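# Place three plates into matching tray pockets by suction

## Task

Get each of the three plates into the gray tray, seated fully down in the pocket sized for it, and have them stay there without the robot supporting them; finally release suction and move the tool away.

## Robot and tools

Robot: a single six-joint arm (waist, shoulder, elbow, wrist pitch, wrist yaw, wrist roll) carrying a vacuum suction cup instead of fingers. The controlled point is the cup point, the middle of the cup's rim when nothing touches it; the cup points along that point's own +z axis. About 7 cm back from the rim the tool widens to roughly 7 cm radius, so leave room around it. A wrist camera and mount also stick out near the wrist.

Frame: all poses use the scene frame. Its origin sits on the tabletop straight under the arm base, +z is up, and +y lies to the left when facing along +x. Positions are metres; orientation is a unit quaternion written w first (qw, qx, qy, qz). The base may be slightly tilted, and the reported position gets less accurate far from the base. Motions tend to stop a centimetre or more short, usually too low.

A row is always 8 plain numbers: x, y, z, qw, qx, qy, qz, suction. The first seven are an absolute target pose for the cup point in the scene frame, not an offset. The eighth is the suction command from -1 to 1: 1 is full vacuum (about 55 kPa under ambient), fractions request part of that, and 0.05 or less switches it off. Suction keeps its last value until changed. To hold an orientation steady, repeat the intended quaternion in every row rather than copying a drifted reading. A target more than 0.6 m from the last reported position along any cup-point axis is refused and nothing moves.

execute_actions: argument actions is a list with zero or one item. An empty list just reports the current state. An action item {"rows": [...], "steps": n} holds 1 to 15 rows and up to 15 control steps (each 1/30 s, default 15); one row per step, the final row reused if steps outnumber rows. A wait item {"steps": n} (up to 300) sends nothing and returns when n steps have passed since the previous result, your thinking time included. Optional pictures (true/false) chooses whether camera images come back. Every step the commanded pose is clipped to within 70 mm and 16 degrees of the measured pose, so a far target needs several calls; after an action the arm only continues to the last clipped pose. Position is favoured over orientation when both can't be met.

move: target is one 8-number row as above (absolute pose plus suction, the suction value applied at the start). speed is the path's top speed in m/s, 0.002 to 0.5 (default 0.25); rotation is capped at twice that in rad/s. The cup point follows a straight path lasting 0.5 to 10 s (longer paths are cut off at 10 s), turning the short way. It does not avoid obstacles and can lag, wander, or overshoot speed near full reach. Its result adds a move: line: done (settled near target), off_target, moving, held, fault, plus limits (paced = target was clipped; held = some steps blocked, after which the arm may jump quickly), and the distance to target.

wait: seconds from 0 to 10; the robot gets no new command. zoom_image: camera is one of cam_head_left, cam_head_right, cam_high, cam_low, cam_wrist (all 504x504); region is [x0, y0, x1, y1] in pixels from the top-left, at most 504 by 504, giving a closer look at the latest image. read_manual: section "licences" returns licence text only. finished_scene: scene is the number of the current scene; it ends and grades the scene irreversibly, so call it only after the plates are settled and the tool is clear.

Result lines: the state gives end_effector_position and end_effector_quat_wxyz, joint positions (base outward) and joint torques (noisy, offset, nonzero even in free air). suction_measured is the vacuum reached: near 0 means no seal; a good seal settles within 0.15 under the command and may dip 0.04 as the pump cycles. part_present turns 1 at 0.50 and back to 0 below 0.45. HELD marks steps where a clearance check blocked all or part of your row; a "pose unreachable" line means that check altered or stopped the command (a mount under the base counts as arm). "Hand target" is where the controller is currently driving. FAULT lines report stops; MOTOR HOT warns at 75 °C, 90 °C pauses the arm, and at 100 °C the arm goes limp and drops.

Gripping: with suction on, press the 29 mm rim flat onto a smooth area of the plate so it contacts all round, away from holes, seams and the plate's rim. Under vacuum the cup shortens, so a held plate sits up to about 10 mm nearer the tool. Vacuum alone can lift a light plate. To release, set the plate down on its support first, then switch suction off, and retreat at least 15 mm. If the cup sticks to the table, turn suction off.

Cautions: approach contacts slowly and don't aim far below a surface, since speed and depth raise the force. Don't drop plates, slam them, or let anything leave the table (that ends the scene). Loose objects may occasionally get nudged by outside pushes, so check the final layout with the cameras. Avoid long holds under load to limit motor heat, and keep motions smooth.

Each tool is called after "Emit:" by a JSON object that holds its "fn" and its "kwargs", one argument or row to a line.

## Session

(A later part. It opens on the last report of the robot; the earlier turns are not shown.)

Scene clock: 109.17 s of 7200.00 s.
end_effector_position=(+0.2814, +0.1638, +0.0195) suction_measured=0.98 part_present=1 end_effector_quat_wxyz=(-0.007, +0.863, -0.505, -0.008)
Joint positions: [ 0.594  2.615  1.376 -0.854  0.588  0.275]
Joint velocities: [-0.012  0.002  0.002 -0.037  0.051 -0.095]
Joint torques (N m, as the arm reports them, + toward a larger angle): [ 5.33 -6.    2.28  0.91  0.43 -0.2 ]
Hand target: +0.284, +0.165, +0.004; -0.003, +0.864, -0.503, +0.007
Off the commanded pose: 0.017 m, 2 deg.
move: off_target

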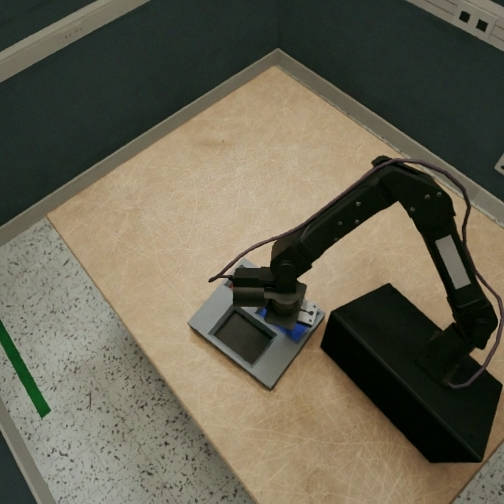

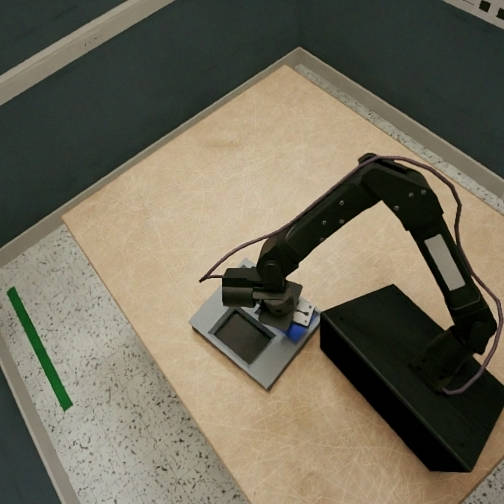

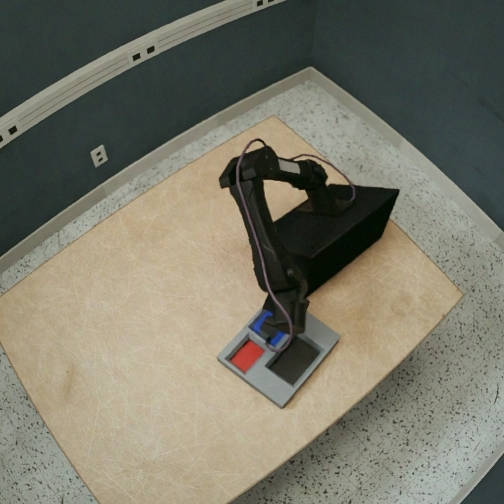

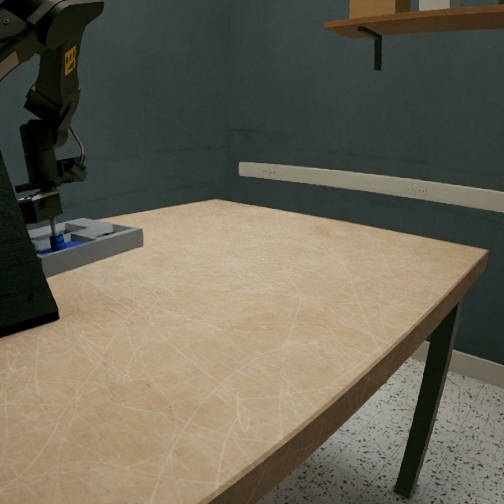

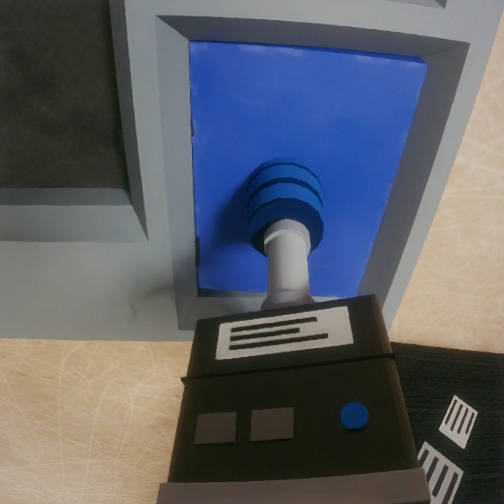

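Emit:
{"fn": "move", "kwargs": {
  "target": [0.283,0.161,-0.006,-0.005,0.864,-0.503,0.015,1],
  "speed": 0.03
}}

Scene clock: 111.93 s of 7200.00 s.
end_effector_position=(+0.2818, +0.1642, +0.0128) suction_measured=0.99 part_present=1 end_effector_quat_wxyz=(-0.012, +0.864, -0.503, +0.002)
Joint positions: [ 0.593  2.615  1.341 -0.8    0.606  0.259]
Joint velocities: [ 0.002 -0.002  0.002  0.051 -0.022 -0.022]
Joint torques (N m, as the arm reports them, + toward a larger angle): [ 4.32 -5.77  1.71  0.92  0.43 -0.07]
Hand target: +0.282, +0.161, -0.005; -0.003, +0.864, -0.503, +0.014
Off the commanded pose: 0.019 m, 2 deg.
move: off_target

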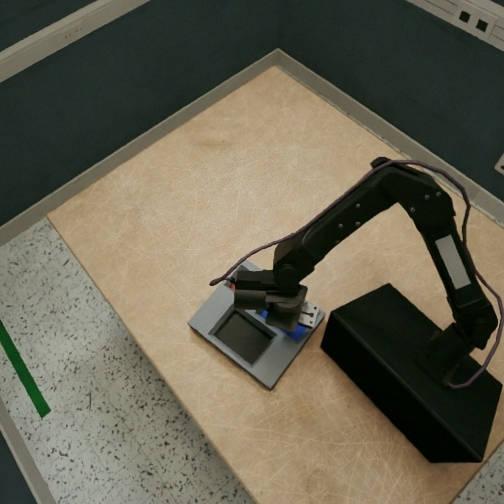

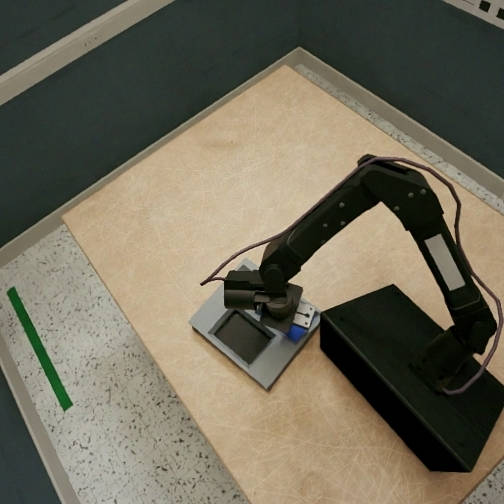

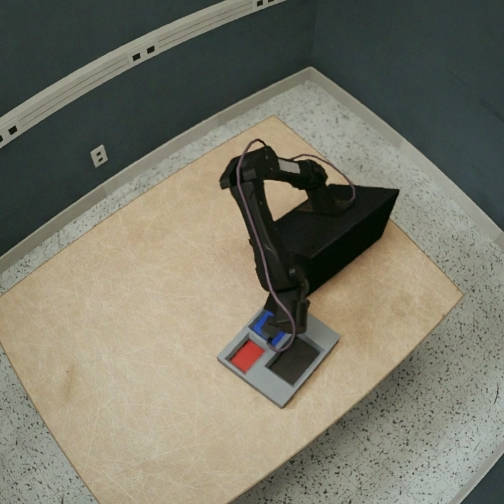

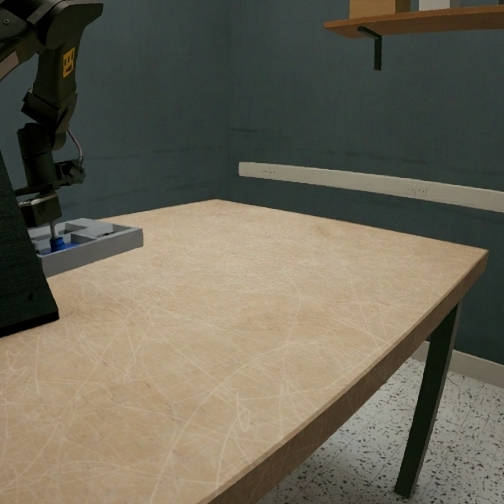

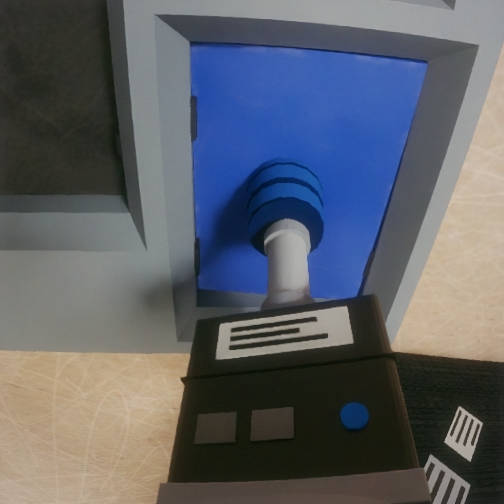

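The front right corner is still high, so I'll release and press nearer that corner.

Emit:
{"fn": "move", "kwargs": {
  "target": [0.284,0.164,0.012,0,0.864,-0.503,0,0]
}}

Emit:
{"fn": "move", "kwargs": {
  "target": [0.30,0.166,0.055,0,0.864,-0.503,0,0],
  "speed": 0.1
}}

Emit:
{"fn": "move", "kwargs": {
  "target": [0.312,0.163,0.0,0,0.864,-0.503,0.008,0],
  "speed": 0.04
}}

Scene clock: 114.70 s of 7200.00 s.
end_effector_position=(+0.2821, +0.1646, +0.0183) suction_measured=0.00 part_present=0 end_effector_quat_wxyz=(-0.009, +0.865, -0.502, -0.005)
Joint positions: [ 0.595  2.615  1.369 -0.84   0.592  0.265]
Joint velocities: [-0.007 -0.002 -0.012  0.007  0.081  0.007]
Joint torques (N m, as the arm reports them, + toward a larger angle): [ 5.95 -6.72  5.09  0.24  0.22  0.05]
Hand target: +0.284, +0.164, +0.012; -0.000, +0.864, -0.503, -0.000
Off the commanded pose: 0.007 m, 1 deg.
move: done

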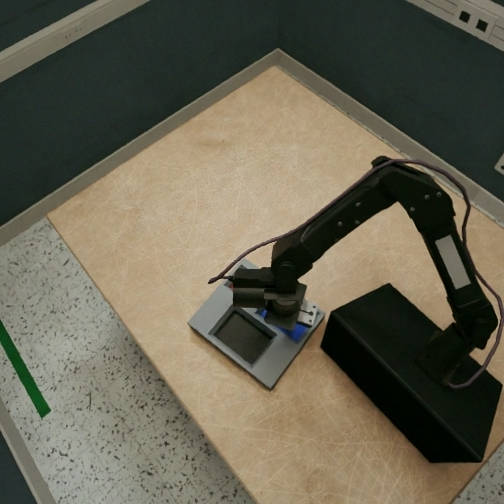

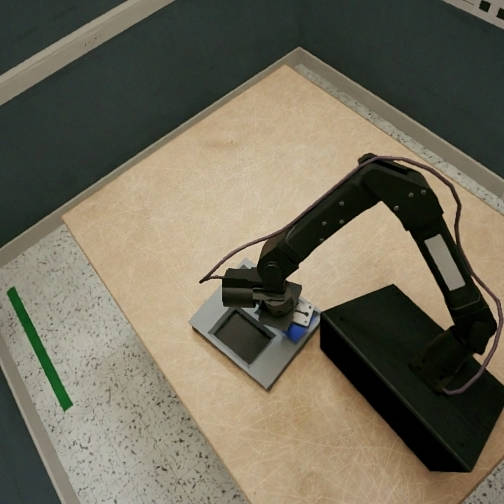

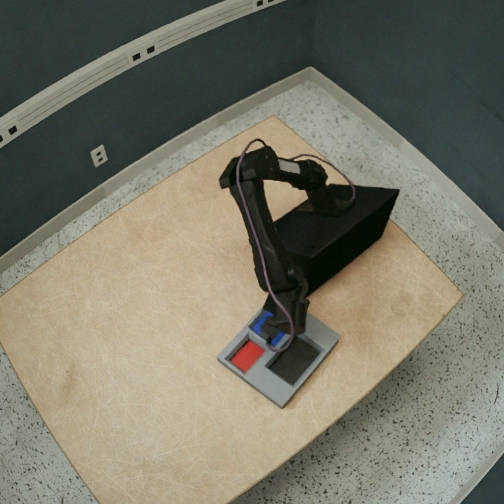

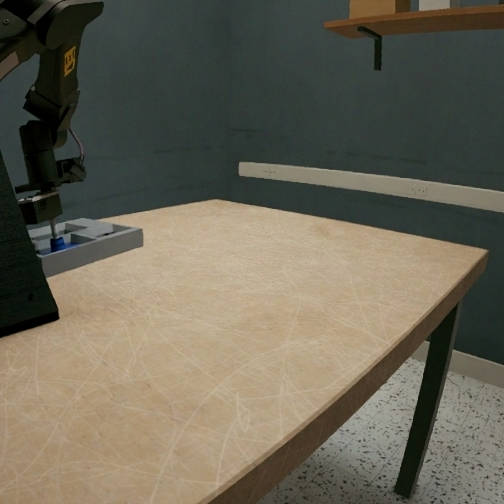

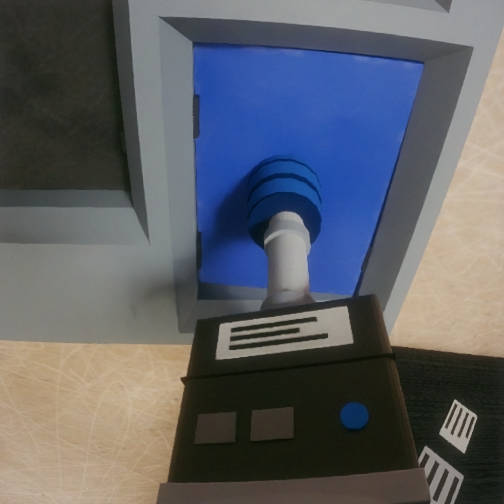

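Scene clock: 115.77 s of 7200.00 s.
end_effector_position=(+0.2978, +0.1594, +0.0504) suction_measured=0.00 part_present=0 end_effector_quat_wxyz=(+0.001, +0.861, -0.509, -0.012)
Joint positions: [ 0.607  2.615  1.524 -1.028  0.578  0.308]
Joint velocities: [-0.012  0.002  0.002 -0.022 -0.022  0.081]
Joint torques (N m, as the arm reports them, + toward a larger angle): [ 8.92 -8.1   5.64  0.03  0.16  0.01]
Hand target: +0.300, +0.165, +0.055; -0.001, +0.864, -0.503, -0.000
Off the commanded pose: 0.008 m, 2 deg.
move: done

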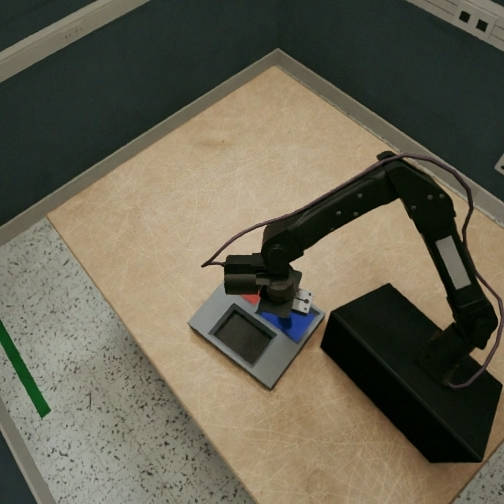

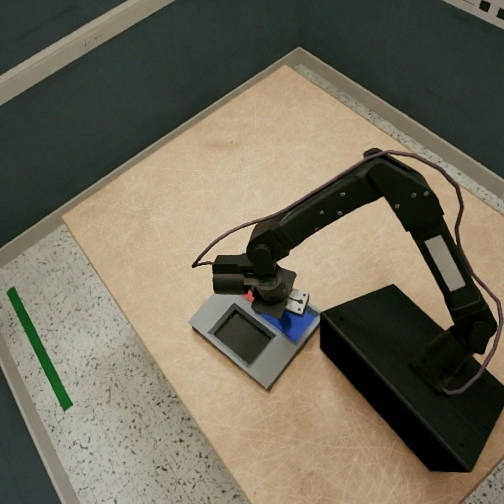

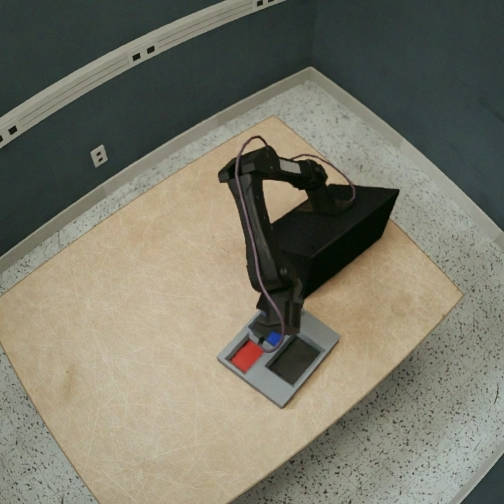

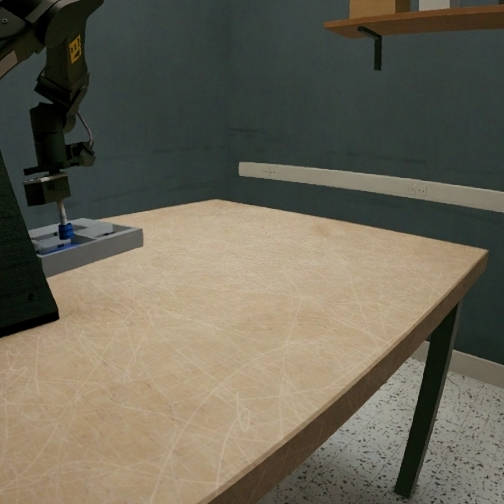

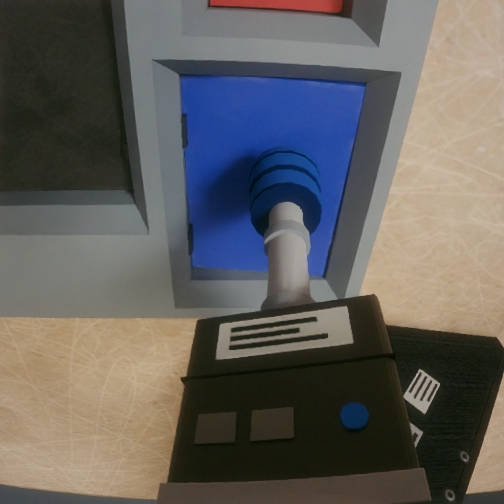

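Scene clock: 117.37 s of 7200.00 s.
end_effector_position=(+0.3062, +0.1586, +0.0135) suction_measured=0.00 part_present=0 end_effector_quat_wxyz=(+0.005, +0.867, -0.497, -0.007)
Joint positions: [ 0.542  2.672  1.494 -0.912  0.624  0.219]
Joint velocities: [-0.002  0.002 -0.002  0.022  0.007 -0.037]
Joint torques (N m, as the arm reports them, + toward a larger angle): [ 6.22 -7.53  2.34  0.89  0.32 -0.09]
Hand target: +0.312, +0.163, +0.001; +0.002, +0.864, -0.504, +0.007
Off the commanded pose: 0.015 m, 2 deg.
move: off_target

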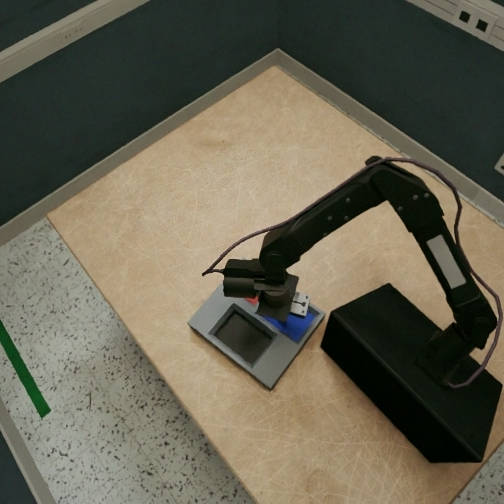

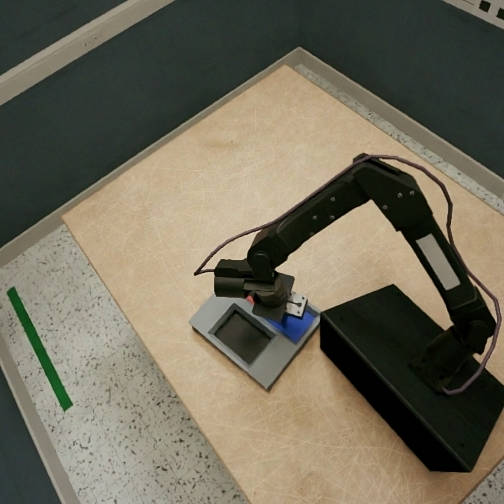

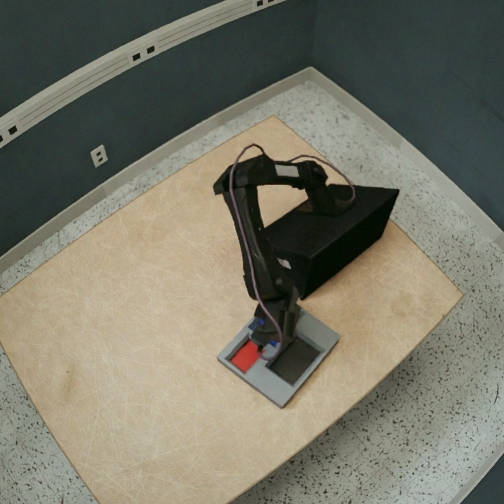

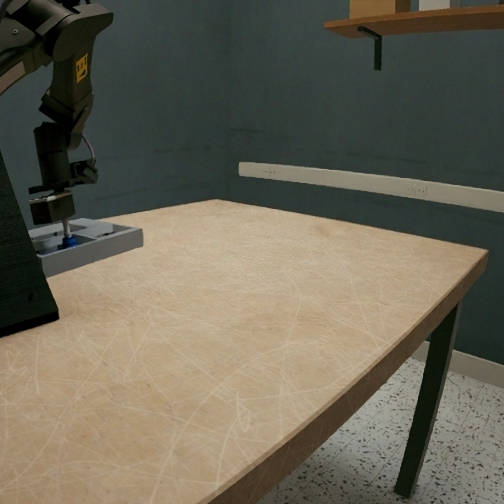

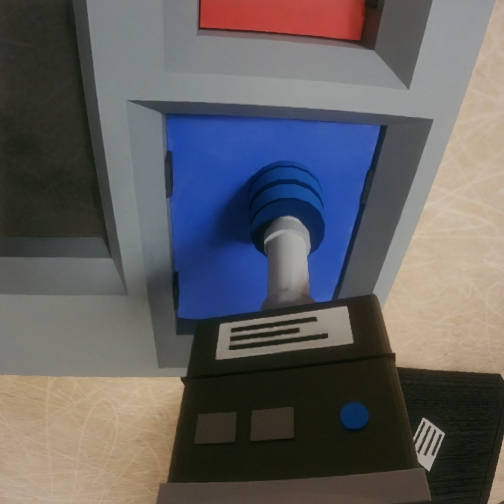

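Emit:
{"fn": "move", "kwargs": {
  "target": [0.31,0.16,-0.012,0,0.864,-0.503,0.008,0],
  "speed": 0.03
}}

Emit:
{"fn": "move", "kwargs": {
  "target": [0.31,0.165,0.07,0,0.864,-0.503,0,0],
  "speed": 0.12
}}

Emit:
{"fn": "move", "kwargs": {
  "target": [0.33,-0.05,0.12,0,0.864,-0.503,0,0]
}}

Emit:
{"fn": "zoom_image", "kwargs": {
  "camera": "cam_head_left",
  "region": [180,250,330,400]
}}

Emit:
{"fn": "zoom_image", "kwargs": {
  "camera": "cam_high",
  "region": [210,285,350,415]
}}

Scene clock: 122.03 s of 7200.00 s.
end_effector_position=(+0.3060, +0.1568, +0.0071) suction_measured=0.00 part_present=0 end_effector_quat_wxyz=(+0.005, +0.871, -0.491, +0.002)
Joint positions: [ 0.537  2.672  1.464 -0.873  0.642  0.195]
Joint velocities: [ 0.012 -0.007 -0.012 -0.007 -0.022  0.081]
Joint torques (N m, as the arm reports them, + toward a larger angle): [ 4.86 -7.06  1.6   1.09  0.29 -0.09]
Hand target: +0.309, +0.159, -0.011; +0.002, +0.864, -0.503, +0.008
Off the commanded pose: 0.020 m, 2 deg.
After step 90, 0.57 s passed at rest.
move: off_target

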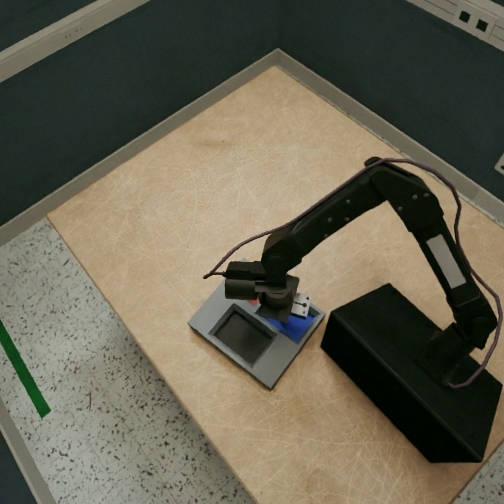

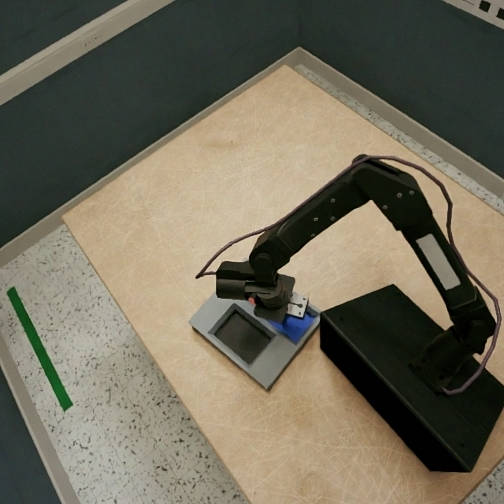

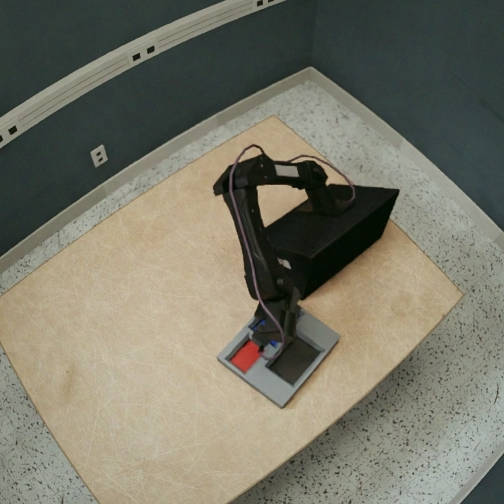

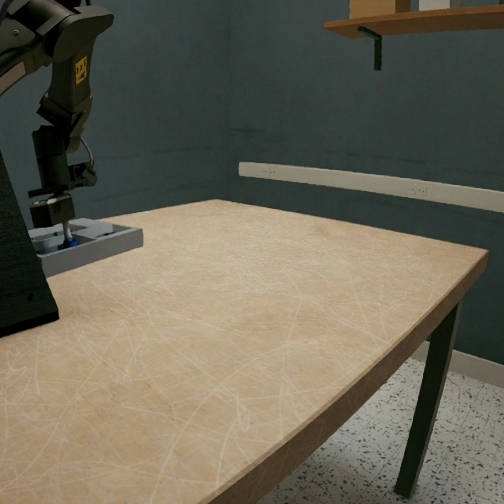

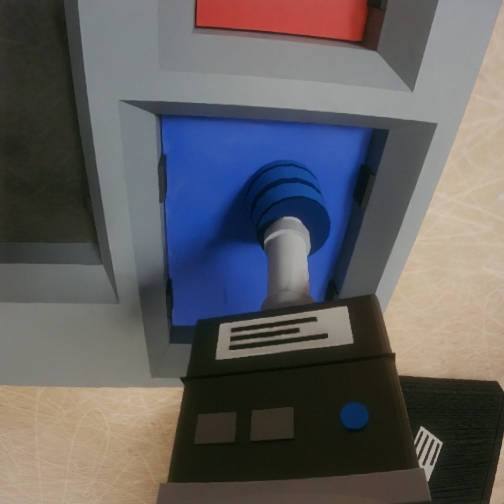

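Scene clock: 123.20 s of 7200.00 s.
end_effector_position=(+0.2988, +0.1603, +0.0504) suction_measured=0.00 part_present=0 end_effector_quat_wxyz=(+0.022, +0.869, -0.495, -0.008)
Joint positions: [ 0.615  2.672  1.601 -1.103  0.59   0.312]
Joint velocities: [ 0.007 -0.002 -0.012 -0.022 -0.022 -0.022]
Joint torques (N m, as the arm reports them, + toward a larger angle): [  8.59 -12.81   5.83   0.11   0.01   0.07]
Hand target: +0.310, +0.164, +0.070; -0.001, +0.864, -0.503, -0.000
Off the commanded pose: 0.023 m, 3 deg.
move: off_target

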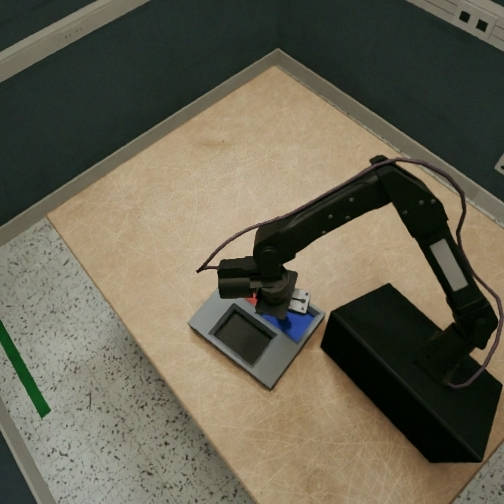

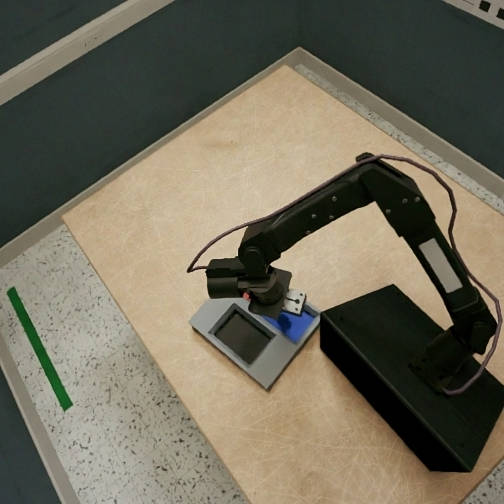

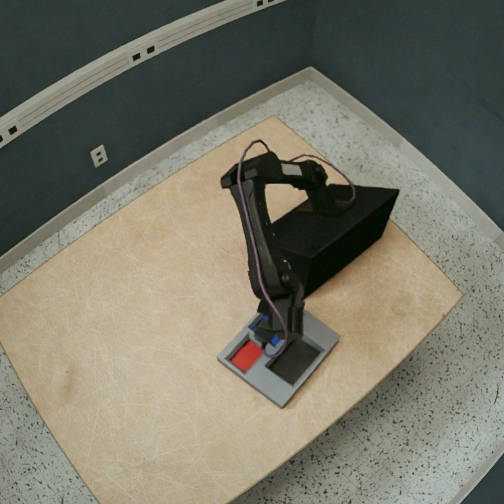

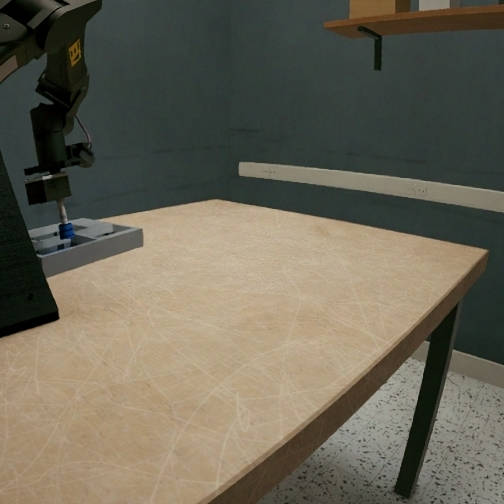

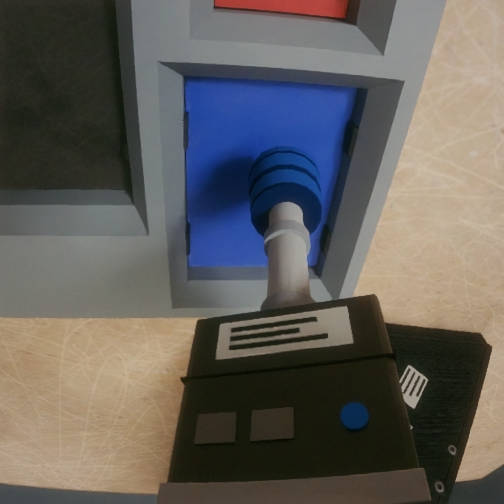

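Scene clock: 124.70 s of 7200.00 s.
end_effector_position=(+0.3176, -0.0506, +0.1063) suction_measured=0.00 part_present=0 end_effector_quat_wxyz=(+0.013, +0.864, -0.503, -0.015)
Joint positions: [ 0.316  2.059  1.41  -1.305  0.714 -0.013]
Joint velocities: [-0.027 -0.017  0.012 -0.022  0.007  0.007]
Joint torques (N m, as the arm reports them, + toward a larger angle): [ 8.54 -7.55  5.6   0.06  0.14 -0.05]
Hand target: +0.326, -0.053, +0.119; +0.002, +0.864, -0.504, +0.001
Off the commanded pose: 0.018 m, 2 deg.
move: off_target

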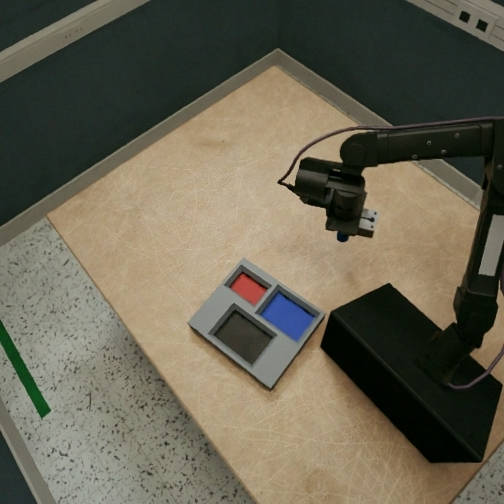

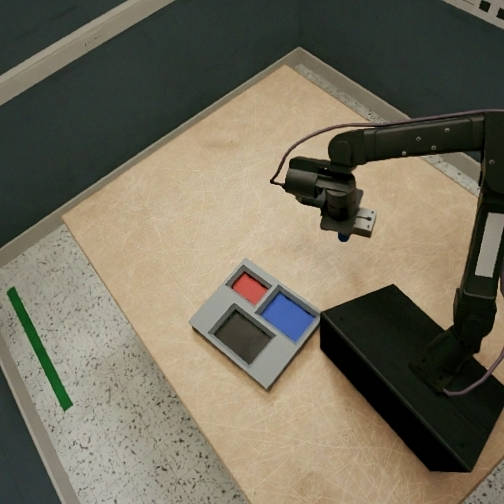

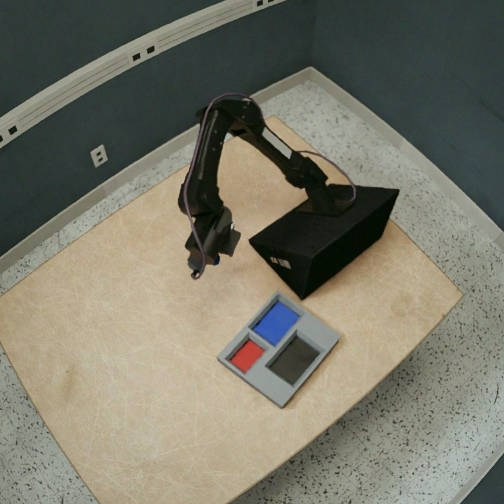

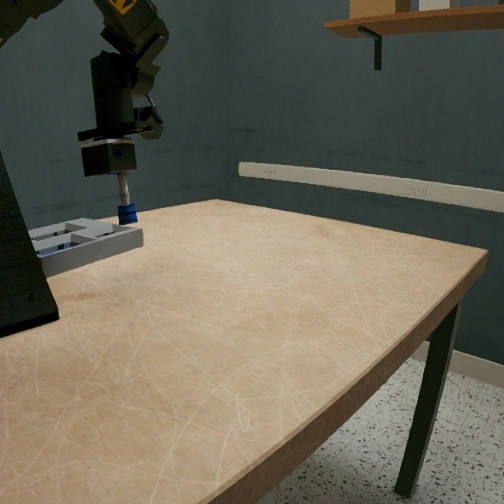

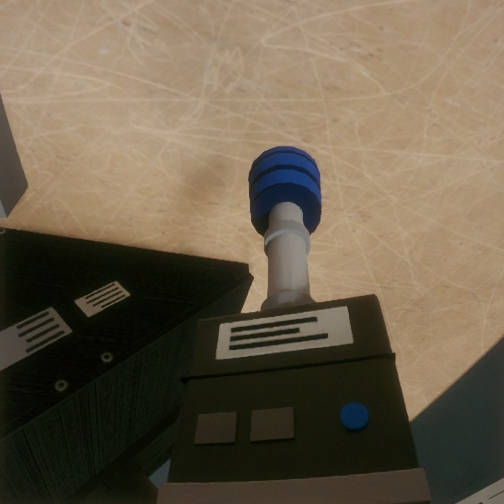

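Region (180, 250, 330, 400) of cam_head_left's 504x504 image, scaled by 3.360, with more detail than that image has.

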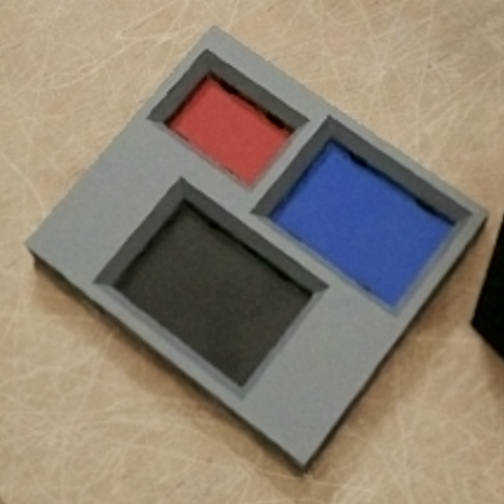

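Region (210, 285, 350, 415) of cam_high's 504x504 image, scaled by 3.600, with more detail than that image has; it fills the top 468 rows of this view, and the rest is white.

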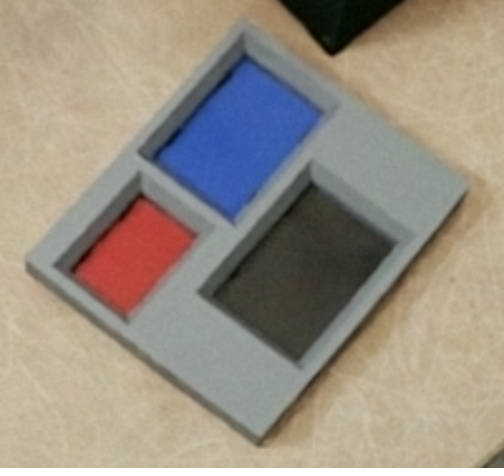

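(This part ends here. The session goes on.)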